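# Move eight store pallets to dispatch bay racks by platform

## Task

Carry each of the eight loaded pallets now sitting in the store racks into an empty rack of the dispatch bay and leave it there. Every one must be entirely past the bay door before the door's scheduled start of closing (keeping the door up by blocking it earns no extra time) and must stay on the bay side. Finishing early is fine. A pallet counts as placed when it sits in a rack whose switch flag reads 1, no lifting bar is in contact with it, and its load is still on it within the deck's outline. The two loaded pallets already standing in the bay are not part of the job. No load or pallet may reach the floor; that ends the scene as a failure. The arms have nothing to do. Anything that only holds because the robot is keeping it there at the end is not counted.

## Robot and tools

SETUP. Two Doosan M1013 arms with Robotiq 140 grippers stand at a table: left_arm on the +y side, right_arm on the -y side. The job needs no arm work, so leave them still. The real workers are two pallet platforms: platform_1 runs in the aisle of racks_1 and platform_2 in the aisle of racks_2. Each is 1.35 m long and 0.91 m wide, drives under a rack, lifts a pallet on its bars, backs out, and carries it to another rack.

MAP FRAME (platforms, racks, door). x runs along the aisle, y points to the left of +x. racks_1: aisle at y = +0.000, rack middles at y = +1.750; store racks s1 -5.500, s2 -7.200, s3 -8.900, s4 -10.600, s5 -12.300; bay racks b1 +7.150, b2 +8.850, b3 +10.550, b4 +12.250, b5 +13.950 (x in m). racks_2: aisle y = -2.200, rack middles y = -3.950, store s6..s10 and bay b6..b10 at the same x values. Each rack has guard posts at its far end; a platform centred in a rack has its nose 0.145 m short of them. Pallets are 1.2 x 0.8 x 0.144 m, long side along the entry direction. The door lies across both aisles: its bay-side face is at x = +1.954, opening 4.2 m wide centred on y = -1.100. A pallet is through only when all of it is beyond that x.

TOOL execute_actions takes "actions", a list run in order; an empty list just reports state and images. Each action may hold "rows", "steps", "until" and device keys.
- Device keys platform_1 / platform_2: one object, or a list of up to 14 objects run one after another (each starts when the previous one's motions end; a contact_stop, time_out or refusal drops the rest). Object fields: "base" with exactly one of "translate_m" (-26.5 to 26.5 m, a relative drive along the current heading, negative = reverse) or "rotate_rad" (-6.5 to 6.5 rad, a relative turn in place, positive = left/counterclockwise); "joints": {"lift_m": 0 to 0.06}, an absolute bar height above the lowest point, full stroke 4 s; "speed_m_s": 0.2 to 2, top travel speed from then on (turn rate 0.25 rad/s per m/s), initially 2; or {"stop": true} alone. Moves are measured against a planned pose, so small earlier errors get corrected. An out-of-range value or unknown name rejects the whole call.
- "steps": 1 to 450 control steps of 1/30 s (default 15). "until": ends the action early when conditions hold, e.g. {"platform_1": {"base_status": "done"}}, {"platform_2": {"lift_m": [">=", 0.059]}}, {"racks_2": {"b7": 1}}, {"door": {"state": "open"}}, or {"all": {"status": "ended"}}. Numbers need a comparison ("=","!=","<","<=",">",">="). Until only reads; it stops nothing.
- "rows": up to 15 rows of 18 numbers in [-1, 1], one row per step: left_arm dx, dy, dz, rx, ry, rz, gripper position, force_limit, speed, then the same nine for right_arm. dx..rz are offsets from the gripper's pose at the action's start, in the gripper's own axes, 1.0 = 0.6 m or 180 degrees. Just leave rows out; the arms keep holding.

Other tools: zoom_image(camera, region [x0,y0,x1,y1], max 504x504 px) for a closer look from cam_high, cam_low, cam_shipping (bay), cam_store (store), cam_left_wrist or cam_right_wrist; read_manual gives licence text only; finished_scene(scene) ends the scene irreversibly, so call it only once all eight pallets rest in bay racks.

RESULT LINES. Per platform: translate_m and rotate_rad odometers; base_status (moving, done, contact_stop, time_out, stopped, missed, protective_stop); base_answer and lift_answer (taken, not_taken, refused_too_fast); x, y, heading from wheel counts (drift); map_x, map_y, map_heading from scanners (reliable); plan_ahead, plan_left, plan_turn (what remains of the planned pose); lift_m, lift_status, lift (down/up/between); safety; load_kg (valid only right after raising). racks_1 and racks_2 give s1..s10 and b1..b10 flags, 1 when a pallet presses that rack's switch. door gives state (open/shut/between) and closes_at_s on the scene clock; the leaf is shut about 10 s after that and never reopens.

TYPICAL CYCLE (platform_1; platform_2 the same with racks at -y, so turn the other way). Drive along the aisle to the store rack's x. Turn +1.5708 to face the rack (-1.5708 for racks_2). Set speed_m_s 0.3 or less, drive in 1.75 m with bars down, raise lift_m to 0.06, back out 1.75 m, lower to 0, turn back to the aisle heading, raise speed and drive to a bay rack whose flag is 0. Turn to face it, slow to 0.3, raise bars to 0.06, drive in 1.75 m, check the flag reads 1, lower to 0, back out. Check at the start which bay flags already read 1.

RULES AND HAZARDS. Whenever bars are not down, keep speed at 0.3 m/s or below, or the wheels brake into a contact_stop; lift commands are refused while a wheel rim exceeds 0.36 m/s. Enter and leave racks at 0.3 or less: above that the safety scanners see the rack legs and trigger a protective_stop (then resend slowly or away from the obstacle). Scanners ignore pallets, loads and arms, and do not guard turns. Keep the two platforms apart; not_taken means resend once braking has ended. Accelerate gently and never drop or tip a pallet: anything on the floor ends the scene. Watch closes_at_s and plan all eight crossings to finish before it.

Each tool is called as name([rows], argument=value, ...), one row to a line, values as JSON.

## Session

execute_actions(actions=[])

Scene clock: 0.00 s.
left_arm: end_effector_position=(+0.0902, +0.3196, +0.3012) position_measured=3 object_status=3 end_effector_quat_wxyz=(-0.018, +0.612, -0.791, -0.003) end_effector_velocity=(-0.000, +0.000, +0.000) end_effector_angular_velocity=(+0.002, +0.001, -0.001) | right_arm: end_effector_position=(+0.7219, -0.1405, +0.3800) position_measured=3 object_status=3 end_effector_quat_wxyz=(+0.519, -0.227, +0.811, +0.150) end_effector_velocity=(-0.000, -0.001, -0.000) end_effector_angular_velocity=(-0.000, +0.000, -0.000)
Joint positions: left_arm=[-1.296 -0.577  2.217  0.027  1.525  1.908] | right_arm=[ 0.263 -0.047  2.088  1.673  0.247  2.929]
Joint velocities: left_arm=[-0.001  0.    -0.    -0.001  0.002 -0.   ] | right_arm=[-0.001 -0.001  0.001  0.     0.001 -0.001]
Joint torques (N m, as the joint torque sensors report them, + toward a larger angle): no reading
Flange force (N, the push that the arm receives, along the gripper's own x y z axes): no reading
Hand target (left_arm): +0.090, +0.320, +0.301; +0.018, -0.612, +0.791, +0.003
Hand target (right_arm): +0.722, -0.140, +0.380; +0.519, -0.227, +0.811, +0.150
platform_1.base_odometry: x=+0.000 y=+0.000 heading=+0.000 (m, m, rad; from the platform's pose at the start)
platform_1.map_pose: map_x=-4.30 map_y=+0.03 map_heading=+0.0087 (m, m, rad; on the building's map)
platform_1.planned_pose: plan_ahead=+0.00 plan_left=+0.00 plan_turn=+0.0000 (m ahead, m left, rad left of the pose on the map)
platform_1.base_status: done
platform_1.joint_positions: lift_m=+0.000
platform_1.joint_status: done
platform_1: translate_m=0.000 translate_m_goal=0.000 rotate_rad=0.000 rotate_rad_goal=0.000 base_answer=taken lift_m_goal=0.000 lift_answer=taken lift=down safety=ok load_kg=-51 refusals=0 queue=idle queue_left=0
platform_2.base_odometry: x=+0.000 y=+0.000 heading=+0.000 (m, m, rad; from the platform's pose at the start)
platform_2.map_pose: map_x=-0.74 map_y=-2.20 map_heading=-0.0393 (m, m, rad; on the building's map)
platform_2.planned_pose: plan_ahead=+0.00 plan_left=+0.00 plan_turn=+0.0000 (m ahead, m left, rad left of the pose on the map)
platform_2.base_status: done
platform_2.joint_positions: lift_m=+0.000
platform_2.joint_status: done
platform_2: translate_m=0.000 translate_m_goal=0.000 rotate_rad=0.000 rotate_rad_goal=0.000 base_answer=taken lift_m_goal=0.000 lift_answer=taken lift=down safety=ok load_kg=-51 refusals=0 queue=idle queue_left=0
racks_1: s1=0 s2=1 s3=1 s4=1 s5=1 b1=0 b2=1 b3=0 b4=0 b5=0
racks_2: s6=1 s7=0 s8=1 s9=1 s10=1 b6=1 b7=0 b8=0 b9=0 b10=0
door: state=open closes_at_s=510

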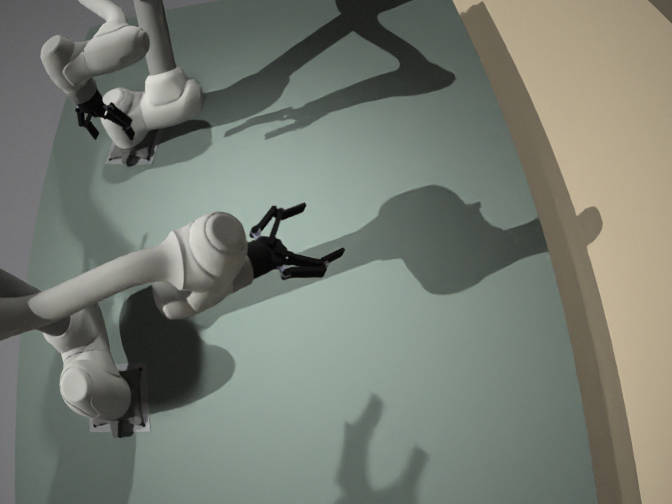

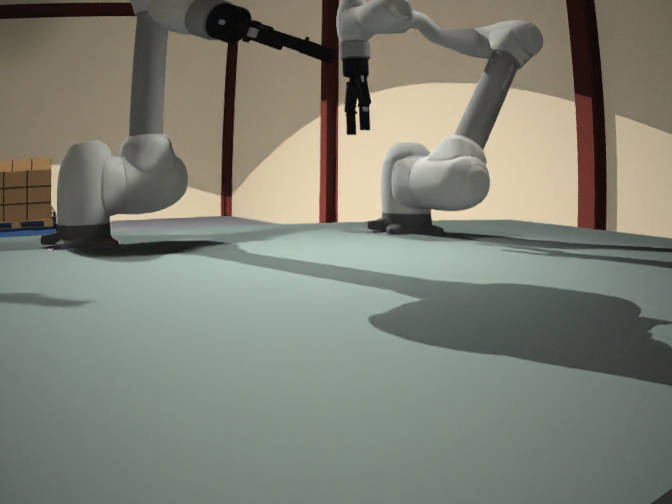

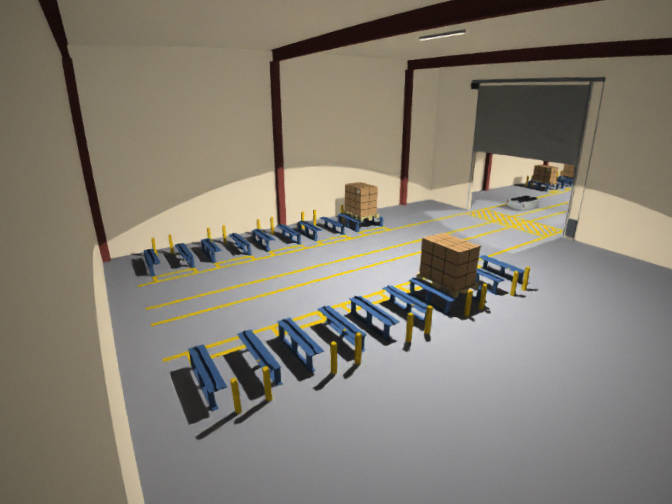

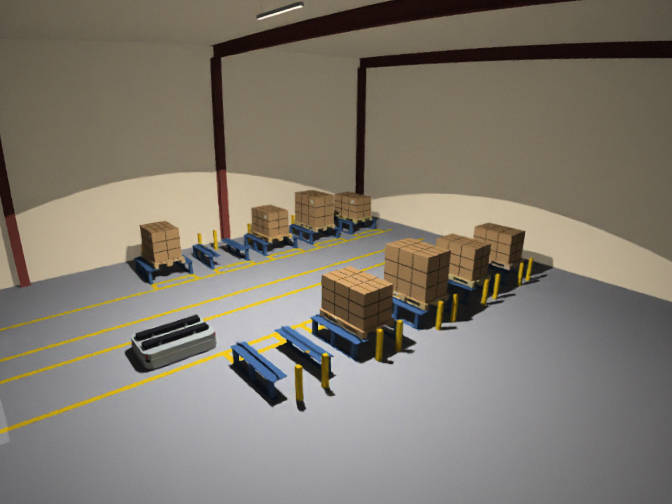

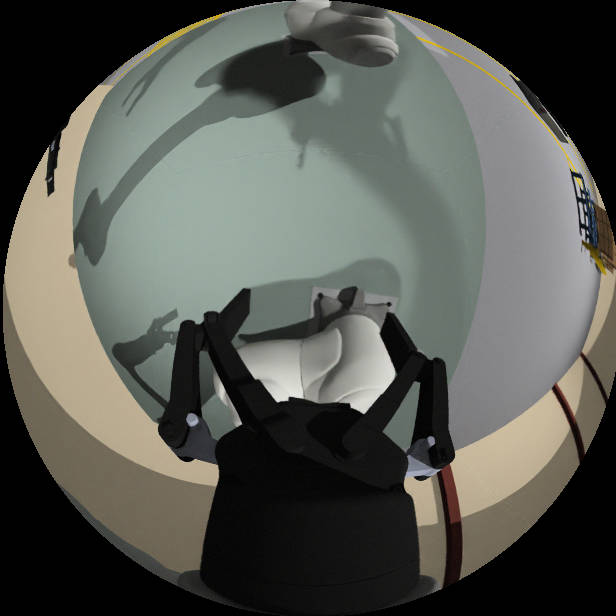

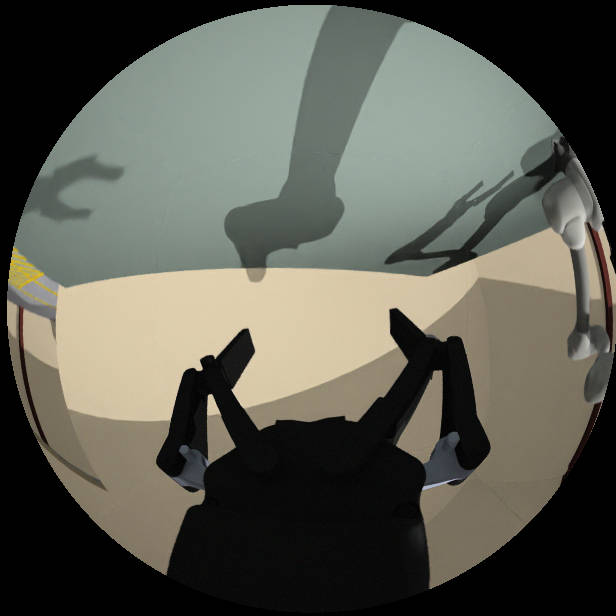

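execute_actions([
  {"platform_1":[{"base":{"rotate_rad":-0.0087},"speed_m_s":2},{"base":{"translate_m":-2.9}},{"base":{"rotate_rad":1.5708}},{"base":{"translate_m":1.72},"speed_m_s":0.3},{"joints":{"lift_m":0.06}},{"base":{"translate_m":-1.75}},{"joints":{"lift_m":0}},{"base":{"rotate_rad":-1.5708},"speed_m_s":2},{"base":{"translate_m":14.35}},{"base":{"rotate_rad":1.5708}},{"joints":{"lift_m":0.06},"speed_m_s":0.3},{"base":{"translate_m":1.75}},{"joints":{"lift_m":0}},{"base":{"translate_m":-1.75}}],"platform_2":[{"base":{"rotate_rad":0.0393},"speed_m_s":2},{"base":{"translate_m":-4.76}},{"base":{"rotate_rad":-1.5708}},{"base":{"translate_m":1.75},"speed_m_s":0.3},{"joints":{"lift_m":0.06}},{"base":{"translate_m":-1.75}},{"joints":{"lift_m":0}},{"base":{"rotate_rad":1.5708},"speed_m_s":2},{"base":{"translate_m":14.35}},{"base":{"rotate_rad":-1.5708}},{"joints":{"lift_m":0.06},"speed_m_s":0.3},{"base":{"translate_m":1.75}},{"joints":{"lift_m":0}},{"base":{"translate_m":-1.75}}],"steps":450},
  {"steps":450},
])

execute_actions([
  {"steps":450,"until":{"all":{"status":"ended"}}},
  {"steps":450,"until":{"all":{"status":"ended"}}},
  {"steps":450,"until":{"all":{"status":"ended"}}},
  {"steps":450,"until":{"all":{"status":"ended"}}},
  {"steps":450,"until":{"all":{"status":"ended"}}},
])

Scene clock: 37.13 s.
left_arm: end_effector_position=(+0.0902, +0.3196, +0.3012) position_measured=3 object_status=3 end_effector_quat_wxyz=(-0.018, +0.612, -0.791, -0.003) end_effector_velocity=(+0.000, -0.000, -0.000) end_effector_angular_velocity=(+0.001, +0.001, +0.002) | right_arm: end_effector_position=(+0.7219, -0.1405, +0.3800) position_measured=3 object_status=3 end_effector_quat_wxyz=(+0.519, -0.227, +0.811, +0.150) end_effector_velocity=(+0.001, -0.001, +0.001) end_effector_angular_velocity=(+0.001, -0.002, -0.001)
Joint positions: left_arm=[-1.296 -0.577  2.217  0.027  1.525  1.908] | right_arm=[ 0.263 -0.047  2.088  1.673  0.247  2.929]
Joint velocities: left_arm=[ 0.001  0.002  0.    -0.001 -0.001 -0.   ] | right_arm=[-0.002 -0.001 -0.001  0.     0.    -0.   ]
Joint torques (N m, as the joint torque sensors report them, + toward a larger angle): left_arm=[  4.29  17.93 -39.65   4.43  -0.1    0.16] | right_arm=[ -1.3  -38.03 -43.03  -0.02   0.32   0.26]
Flange force (N, the push that the arm receives, along the gripper's own x y z axes): left_arm=[2.3 20.7 -4.3] | right_arm=no reading
Flange force at the end of the 1st action (N, along the gripper's axes at the end of the call): left_arm=[4.5 17.6 -1.9] | right_arm=no reading
Hand target (left_arm): +0.090, +0.320, +0.301; +0.018, -0.612, +0.791, +0.003
Hand target (right_arm): +0.722, -0.140, +0.380; +0.519, -0.227, +0.811, +0.150
platform_1.base_odometry: x=-2.905 y=+0.005 heading=+1.565 (m, m, rad; from the platform's pose at the start)
platform_1.map_pose: map_x=-7.20 map_y=+0.00 map_heading=+1.5708 (m, m, rad; on the building's map)
platform_1.planned_pose: plan_ahead=+0.00 plan_left=+0.00 plan_turn=+0.0000 (m ahead, m left, rad left of the pose on the map)
platform_1.base_status: done
platform_1.joint_positions: lift_m=+0.034
platform_1.joint_status: moving
platform_1: translate_m=-2.941 translate_m_goal=-2.941 rotate_rad=1.565 rotate_rad_goal=1.564 base_answer=taken lift_m_goal=0.000 lift_answer=taken lift=between safety=ok load_kg=242 refusals=0 queue=running queue_left=7
platform_2.base_odometry: x=-4.768 y=-0.126 heading=-1.544 (m, m, rad; from the platform's pose at the start)
platform_2.map_pose: map_x=-5.50 map_y=-2.20 map_heading=-1.5708 (m, m, rad; on the building's map)
platform_2.planned_pose: plan_ahead=+0.00 plan_left=+0.00 plan_turn=+0.0000 (m ahead, m left, rad left of the pose on the map)
platform_2.base_status: done
platform_2.joint_positions: lift_m=+0.052
platform_2.joint_status: moving
platform_2: translate_m=-4.770 translate_m_goal=-4.770 rotate_rad=-1.544 rotate_rad_goal=-1.543 base_answer=taken lift_m_goal=0.000 lift_answer=taken lift=between safety=ok load_kg=203 refusals=0 queue=running queue_left=7
racks_1: s1=0 s2=0 s3=1 s4=1 s5=1 b1=0 b2=1 b3=0 b4=0 b5=0
racks_2: s6=0 s7=0 s8=1 s9=1 s10=1 b6=1 b7=0 b8=0 b9=0 b10=0
door: state=open closes_at_s=510
camera_calibration (this result's frames):
cam_left_wrist: T_world_to_cam=[[-0.991908, 0.11444, -0.0549725, 0.0826568], [0.0779144, 0.890576, 0.448111, -0.421071], [0.100239, 0.440202, -0.892286, 0.314676], [0, 0, 0, 1]] pos_world=[0.0832525, 0.227016, 0.474012]
cam_right_wrist: T_world_to_cam=[[-0.407605, 0.903941, 0.129418, 0.379], [0.180289, -0.0592726, 0.981826, -0.486595], [0.895184, 0.42353, -0.138811, -0.342899], [0, 0, 0, 1]] pos_world=[0.549168, -0.226208, 0.381104]

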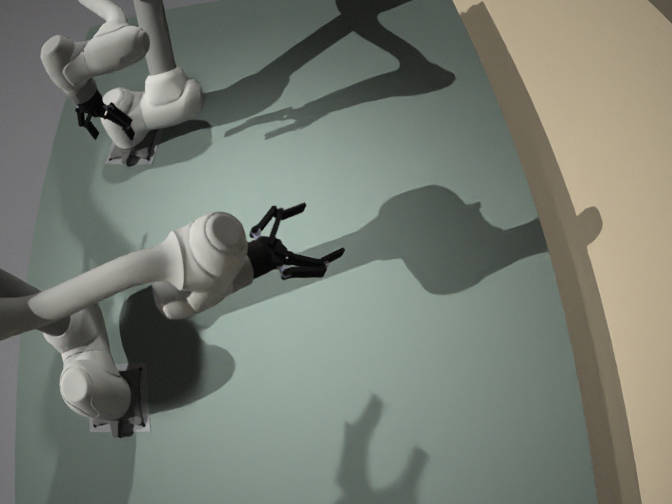

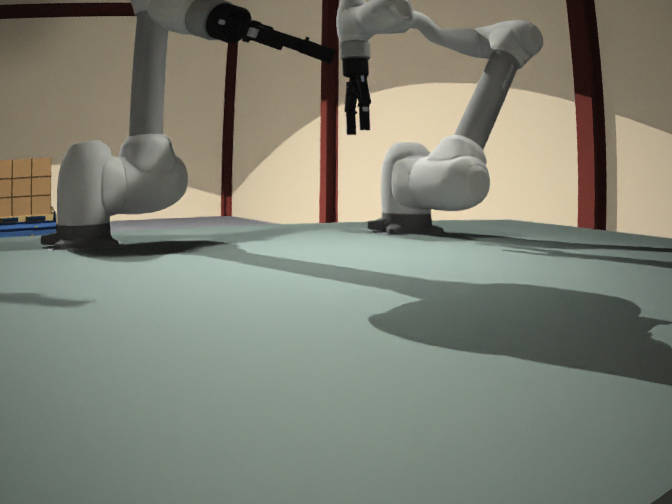

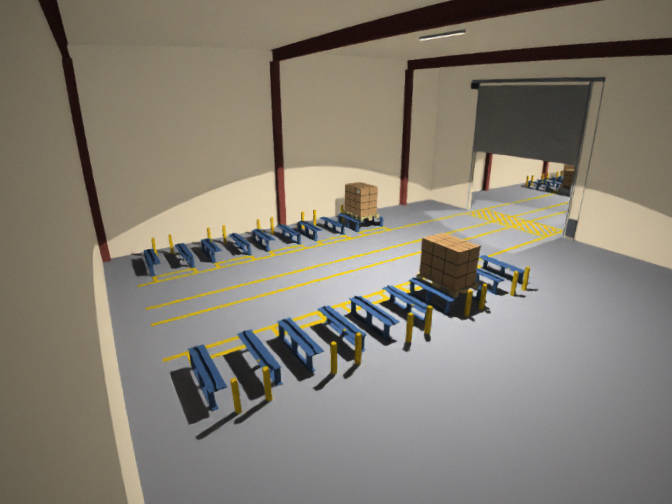

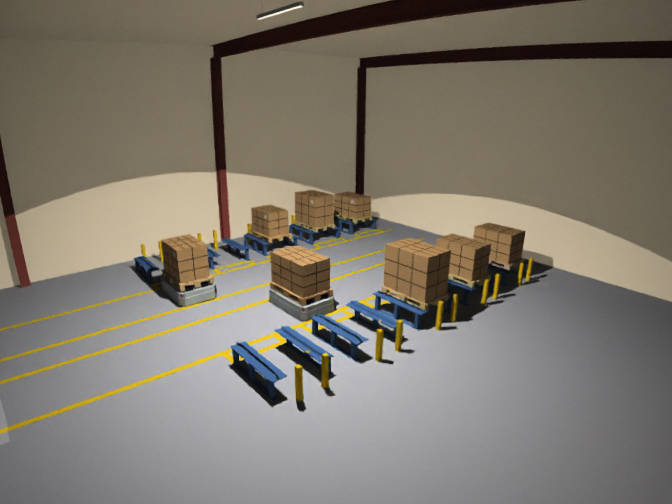

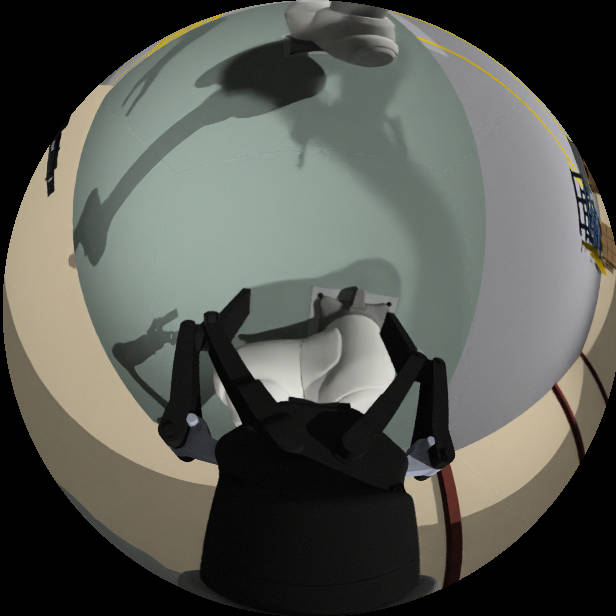

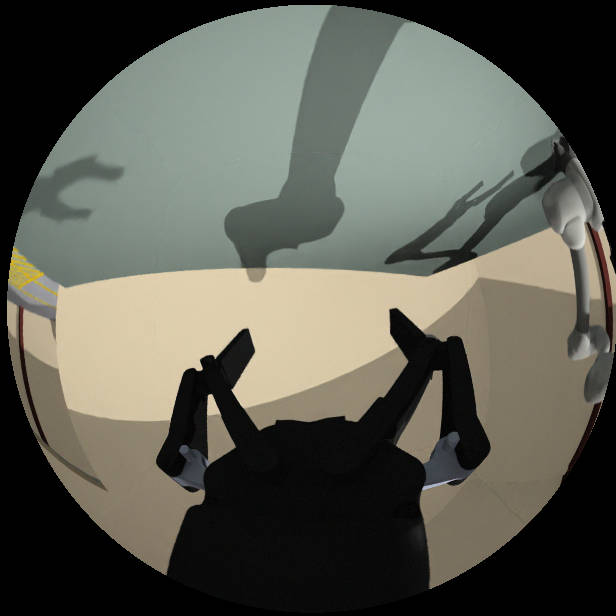

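Scene clock: 83.47 s.
left_arm: end_effector_position=(+0.0902, +0.3196, +0.3012) position_measured=3 object_status=3 end_effector_quat_wxyz=(-0.018, +0.612, -0.791, -0.003) end_effector_velocity=(-0.000, +0.000, +0.000) end_effector_angular_velocity=(+0.000, -0.000, -0.001) | right_arm: end_effector_position=(+0.7219, -0.1405, +0.3800) position_measured=3 object_status=3 end_effector_quat_wxyz=(+0.519, -0.227, +0.811, +0.150) end_effector_velocity=(-0.000, -0.001, -0.000) end_effector_angular_velocity=(-0.000, +0.000, -0.001)
Joint positions: left_arm=[-1.296 -0.577  2.217  0.027  1.525  1.908] | right_arm=[ 0.263 -0.047  2.088  1.673  0.247  2.929]
Joint velocities: left_arm=[-0.001 -0.001  0.     0.     0.001 -0.   ] | right_arm=[-0.001 -0.001  0.001  0.    -0.    -0.   ]
Joint torques (N m, as the joint torque sensors report them, + toward a larger angle): left_arm=[  3.5   18.49 -40.72   4.42   0.02   0.11] | right_arm=[ -0.78 -37.25 -43.11   0.     0.44   0.21]
Flange force (N, the push that the arm receives, along the gripper's own x y z axes): left_arm=[-0.6 18.7 -2.3] | right_arm=no reading
Flange force at the end of the 1st action (N, along the gripper's axes at the end of the call): left_arm=[3.6 18.0 -2.8] | right_arm=no reading
Flange force at the end of the 2nd action (N, along the gripper's axes at the end of the call): left_arm=[-1.3 21.1 -0.8] | right_arm=no reading
Flange force at the end of the 3rd action (N, along the gripper's axes at the end of the call): left_arm=[2.7 12.1 -1.7] | right_arm=no reading
Flange force at the end of the 4th action (N, along the gripper's axes at the end of the call): left_arm=[2.7 23.4 -2.9] | right_arm=no reading
Hand target (left_arm): +0.090, +0.320, +0.301; +0.018, -0.612, +0.791, +0.003
Hand target (right_arm): +0.722, -0.140, +0.380; +0.519, -0.227, +0.811, +0.150
platform_1.base_odometry: x=+11.468 y=-0.182 heading=+1.567 (m, m, rad; from the platform's pose at the start)
platform_1.map_pose: map_x=+7.15 map_y=+0.00 map_heading=+1.5708 (m, m, rad; on the building's map)
platform_1.planned_pose: plan_ahead=+0.00 plan_left=+0.00 plan_turn=+0.0000 (m ahead, m left, rad left of the pose on the map)
platform_1.base_status: done
platform_1.joint_positions: lift_m=+0.000
platform_1.joint_status: done
platform_1: translate_m=11.441 translate_m_goal=11.441 rotate_rad=1.567 rotate_rad_goal=1.567 base_answer=taken lift_m_goal=0.000 lift_answer=taken lift=down safety=ok load_kg=-48 refusals=0 queue=done queue_left=0
platform_2.base_odometry: x=+9.585 y=+0.307 heading=-1.544 (m, m, rad; from the platform's pose at the start)
platform_2.map_pose: map_x=+8.85 map_y=-2.20 map_heading=-1.5708 (m, m, rad; on the building's map)
platform_2.planned_pose: plan_ahead=+0.00 plan_left=+0.00 plan_turn=+0.0000 (m ahead, m left, rad left of the pose on the map)
platform_2.base_status: done
platform_2.joint_positions: lift_m=+0.000
platform_2.joint_status: done
platform_2: translate_m=9.600 translate_m_goal=9.600 rotate_rad=-1.544 rotate_rad_goal=-1.544 base_answer=taken lift_m_goal=0.000 lift_answer=taken lift=down safety=ok load_kg=-48 refusals=0 queue=done queue_left=0
racks_1: s1=0 s2=0 s3=1 s4=1 s5=1 b1=1 b2=1 b3=0 b4=0 b5=0
racks_2: s6=0 s7=0 s8=1 s9=1 s10=1 b6=1 b7=1 b8=0 b9=0 b10=0
door: state=open closes_at_s=510
camera_calibration (this result's frames):
cam_left_wrist: T_world_to_cam=[[-0.991908, 0.114439, -0.0549733, 0.0826574], [0.0779133, 0.890576, 0.448111, -0.421071], [0.100239, 0.440201, -0.892286, 0.314676], [0, 0, 0, 1]] pos_world=[0.0832527, 0.227016, 0.474012]
cam_right_wrist: T_world_to_cam=[[-0.407604, 0.903942, 0.129416, 0.379002], [0.180288, -0.0592717, 0.981826, -0.486594], [0.895185, 0.423528, -0.13881, -0.3429], [0, 0, 0, 1]] pos_world=[0.549168, -0.226209, 0.381104]

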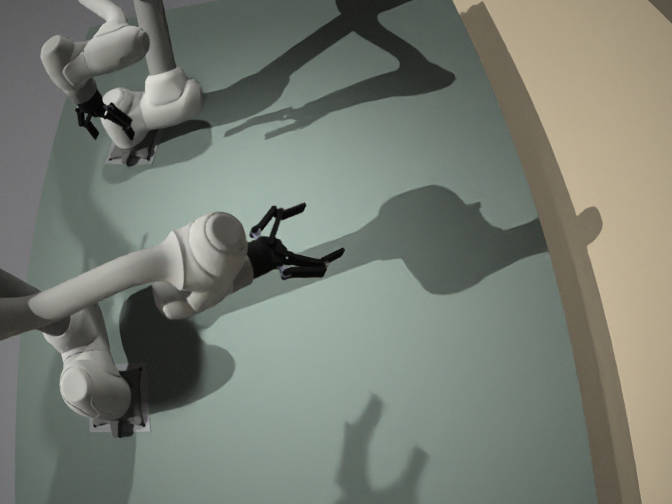

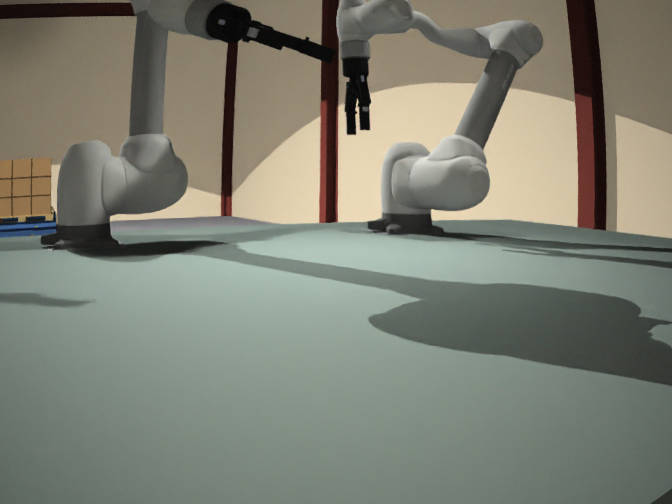

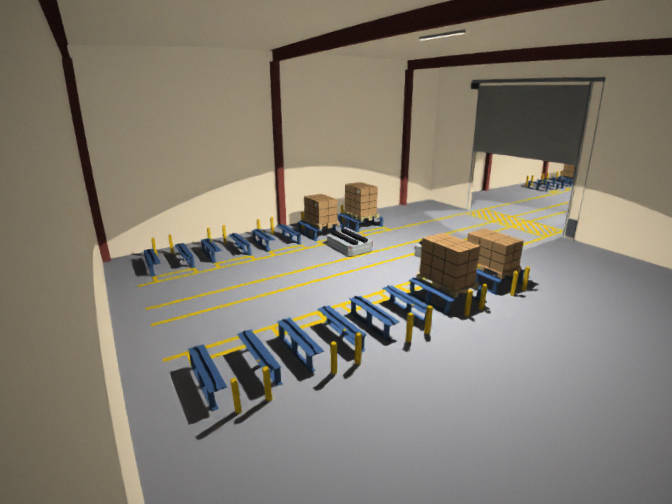

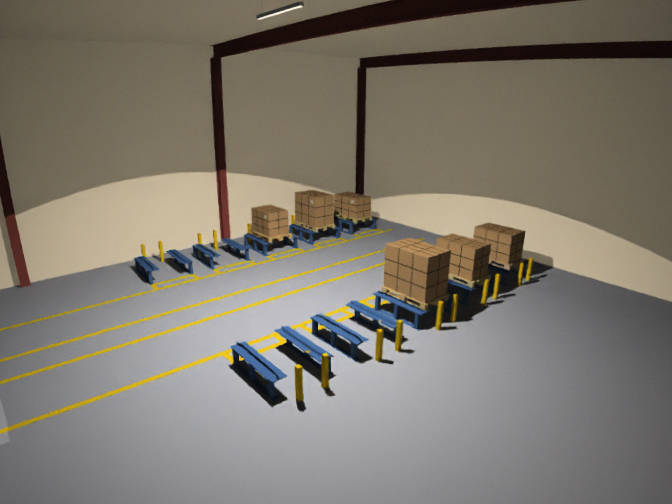

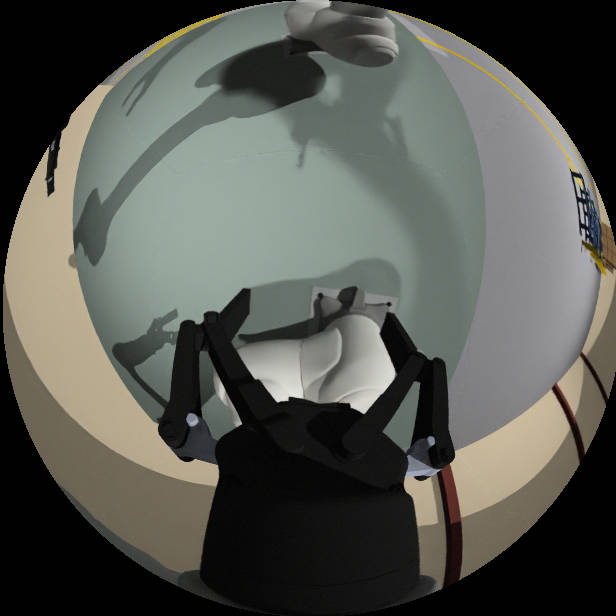

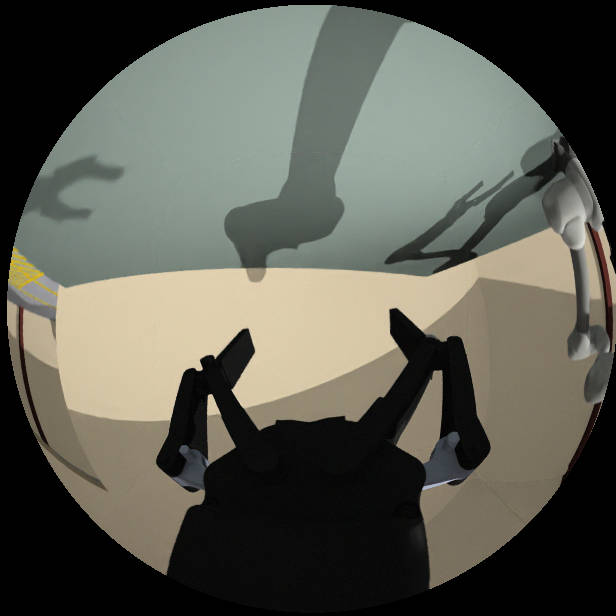

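execute_actions([
  {"platform_1":[{"base":{"rotate_rad":-1.5708},"speed_m_s":2},{"base":{"translate_m":-16.05}},{"base":{"rotate_rad":1.5708}},{"base":{"translate_m":1.75},"speed_m_s":0.3},{"joints":{"lift_m":0.06}},{"base":{"translate_m":-1.75}},{"joints":{"lift_m":0}},{"base":{"rotate_rad":-1.5708},"speed_m_s":2},{"base":{"translate_m":19.45}},{"base":{"rotate_rad":1.5708}},{"joints":{"lift_m":0.06},"speed_m_s":0.3},{"base":{"translate_m":1.75}},{"joints":{"lift_m":0}},{"base":{"translate_m":-1.75}}],"platform_2":[{"base":{"rotate_rad":1.5708},"speed_m_s":2},{"base":{"translate_m":-17.75}},{"base":{"rotate_rad":-1.5708}},{"base":{"translate_m":1.75},"speed_m_s":0.3},{"joints":{"lift_m":0.06}},{"base":{"translate_m":-1.75}},{"joints":{"lift_m":0}},{"base":{"rotate_rad":1.5708},"speed_m_s":2},{"base":{"translate_m":19.45}},{"base":{"rotate_rad":-1.5708}},{"joints":{"lift_m":0.06},"speed_m_s":0.3},{"base":{"translate_m":1.75}},{"joints":{"lift_m":0}},{"base":{"translate_m":-1.75}}],"steps":450},
  {"steps":450,"until":{"all":{"status":"ended"}}},
  {"steps":450,"until":{"all":{"status":"ended"}}},
  {"steps":450,"until":{"all":{"status":"ended"}}},
  {"steps":450,"until":{"all":{"status":"ended"}}},
  {"steps":450,"until":{"all":{"status":"ended"}}},
  {"steps":450,"until":{"all":{"status":"ended"}}},
])

Scene clock: 175.40 s.
left_arm: end_effector_position=(+0.0902, +0.3196, +0.3012) position_measured=3 object_status=3 end_effector_quat_wxyz=(-0.018, +0.612, -0.791, -0.003) end_effector_velocity=(+0.000, +0.000, +0.000) end_effector_angular_velocity=(-0.001, -0.001, +0.000) | right_arm: end_effector_position=(+0.7219, -0.1405, +0.3800) position_measured=3 object_status=3 end_effector_quat_wxyz=(+0.519, -0.227, +0.811, +0.150) end_effector_velocity=(+0.001, -0.002, -0.001) end_effector_angular_velocity=(+0.000, +0.002, -0.003)
Joint positions: left_arm=[-1.296 -0.577  2.217  0.027  1.525  1.908] | right_arm=[ 0.263 -0.047  2.088  1.673  0.247  2.929]
Joint velocities: left_arm=[ 0.    -0.001 -0.     0.001  0.    -0.   ] | right_arm=[-0.004  0.002  0.     0.     0.001  0.   ]
Joint torques (N m, as the joint torque sensors report them, + toward a larger angle): left_arm=[  4.11  16.76 -40.03   4.45  -0.22  -0.21] | right_arm=[ -1.78 -37.84 -42.26  -0.07   0.27   0.2 ]
Flange force (N, the push that the arm receives, along the gripper's own x y z axes): left_arm=[3.0 18.1 -3.9] | right_arm=no reading
Flange force at the end of the 2nd action (N, along the gripper's axes at the end of the call): left_arm=[-2.4 10.9 -3.3] | right_arm=no reading
Flange force at the end of the 3rd action (N, along the gripper's axes at the end of the call): left_arm=[5.9 26.6 -1.7] | right_arm=no reading
Flange force at the end of the 4th action (N, along the gripper's axes at the end of the call): left_arm=[3.2 13.8 -2.8] | right_arm=no reading
Flange force at the end of the 5th action (N, along the gripper's axes at the end of the call): left_arm=[1.6 11.6 -1.4] | right_arm=no reading
Hand target (left_arm): +0.090, +0.320, +0.301; +0.018, -0.612, +0.791, +0.003
Hand target (right_arm): +0.722, -0.140, +0.380; +0.519, -0.227, +0.811, +0.150
platform_1.base_odometry: x=+14.895 y=-0.242 heading=+1.567 (m, m, rad; from the platform's pose at the start)
platform_1.map_pose: map_x=+10.55 map_y=+0.00 map_heading=+1.5708 (m, m, rad; on the building's map)
platform_1.planned_pose: plan_ahead=+0.00 plan_left=+0.00 plan_turn=+0.0000 (m ahead, m left, rad left of the pose on the map)
platform_1.base_status: done
platform_1.joint_positions: lift_m=+0.000
platform_1.joint_status: done
platform_1: translate_m=14.882 translate_m_goal=14.882 rotate_rad=1.567 rotate_rad_goal=1.567 base_answer=taken lift_m_goal=0.000 lift_answer=taken lift=down safety=ok load_kg=-48 refusals=0 queue=done queue_left=0
platform_2.base_odometry: x=+11.297 y=+0.374 heading=-1.546 (m, m, rad; from the platform's pose at the start)
platform_2.map_pose: map_x=+10.55 map_y=-2.20 map_heading=-1.5708 (m, m, rad; on the building's map)
platform_2.planned_pose: plan_ahead=+0.00 plan_left=+0.00 plan_turn=+0.0000 (m ahead, m left, rad left of the pose on the map)
platform_2.base_status: done
platform_2.joint_positions: lift_m=+0.000
platform_2.joint_status: done
platform_2: translate_m=11.319 translate_m_goal=11.319 rotate_rad=-1.546 rotate_rad_goal=-1.546 base_answer=taken lift_m_goal=0.000 lift_answer=taken lift=down safety=ok load_kg=-48 refusals=0 queue=done queue_left=0
racks_1: s1=0 s2=0 s3=0 s4=1 s5=1 b1=1 b2=1 b3=1 b4=0 b5=0
racks_2: s6=0 s7=0 s8=0 s9=1 s10=1 b6=1 b7=1 b8=1 b9=0 b10=0
door: state=open closes_at_s=510
camera_calibration (this result's frames):
cam_left_wrist: T_world_to_cam=[[-0.991908, 0.114439, -0.0549734, 0.0826575], [0.0779134, 0.890576, 0.448111, -0.421071], [0.10024, 0.440201, -0.892286, 0.314676], [0, 0, 0, 1]] pos_world=[0.0832527, 0.227016, 0.474012]
cam_right_wrist: T_world_to_cam=[[-0.407604, 0.903942, 0.129416, 0.379002], [0.180288, -0.0592717, 0.981826, -0.486594], [0.895185, 0.423528, -0.13881, -0.3429], [0, 0, 0, 1]] pos_world=[0.549168, -0.226209, 0.381104]

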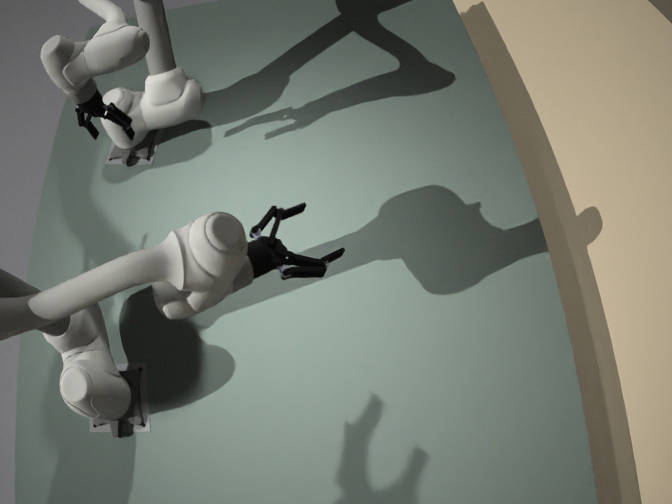

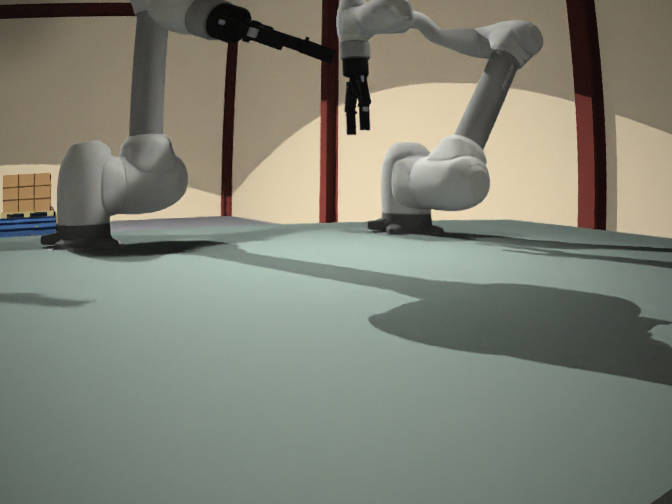

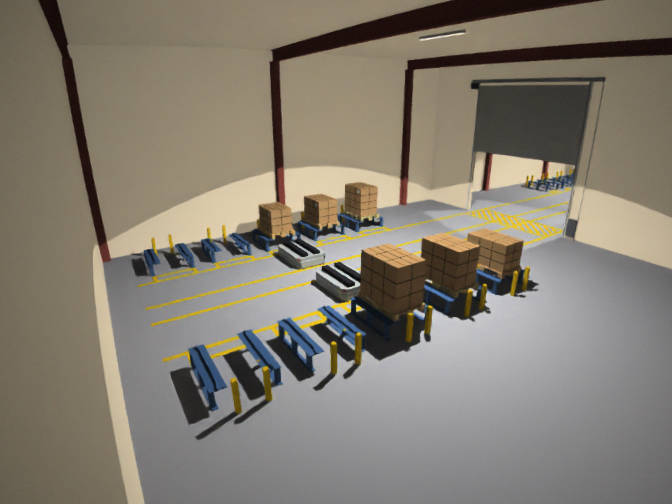

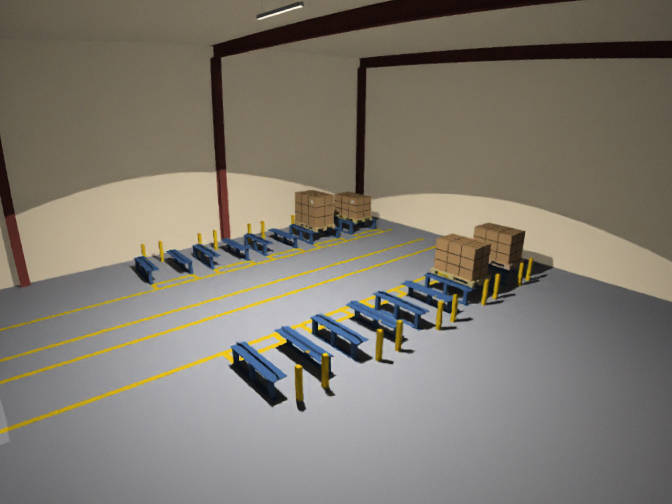

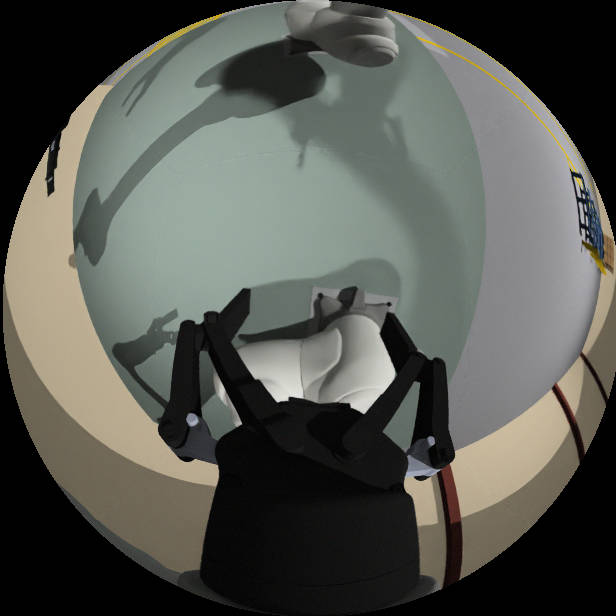

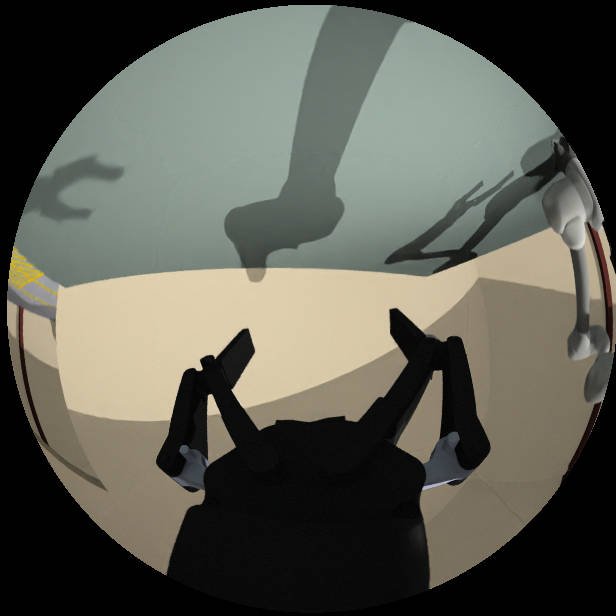

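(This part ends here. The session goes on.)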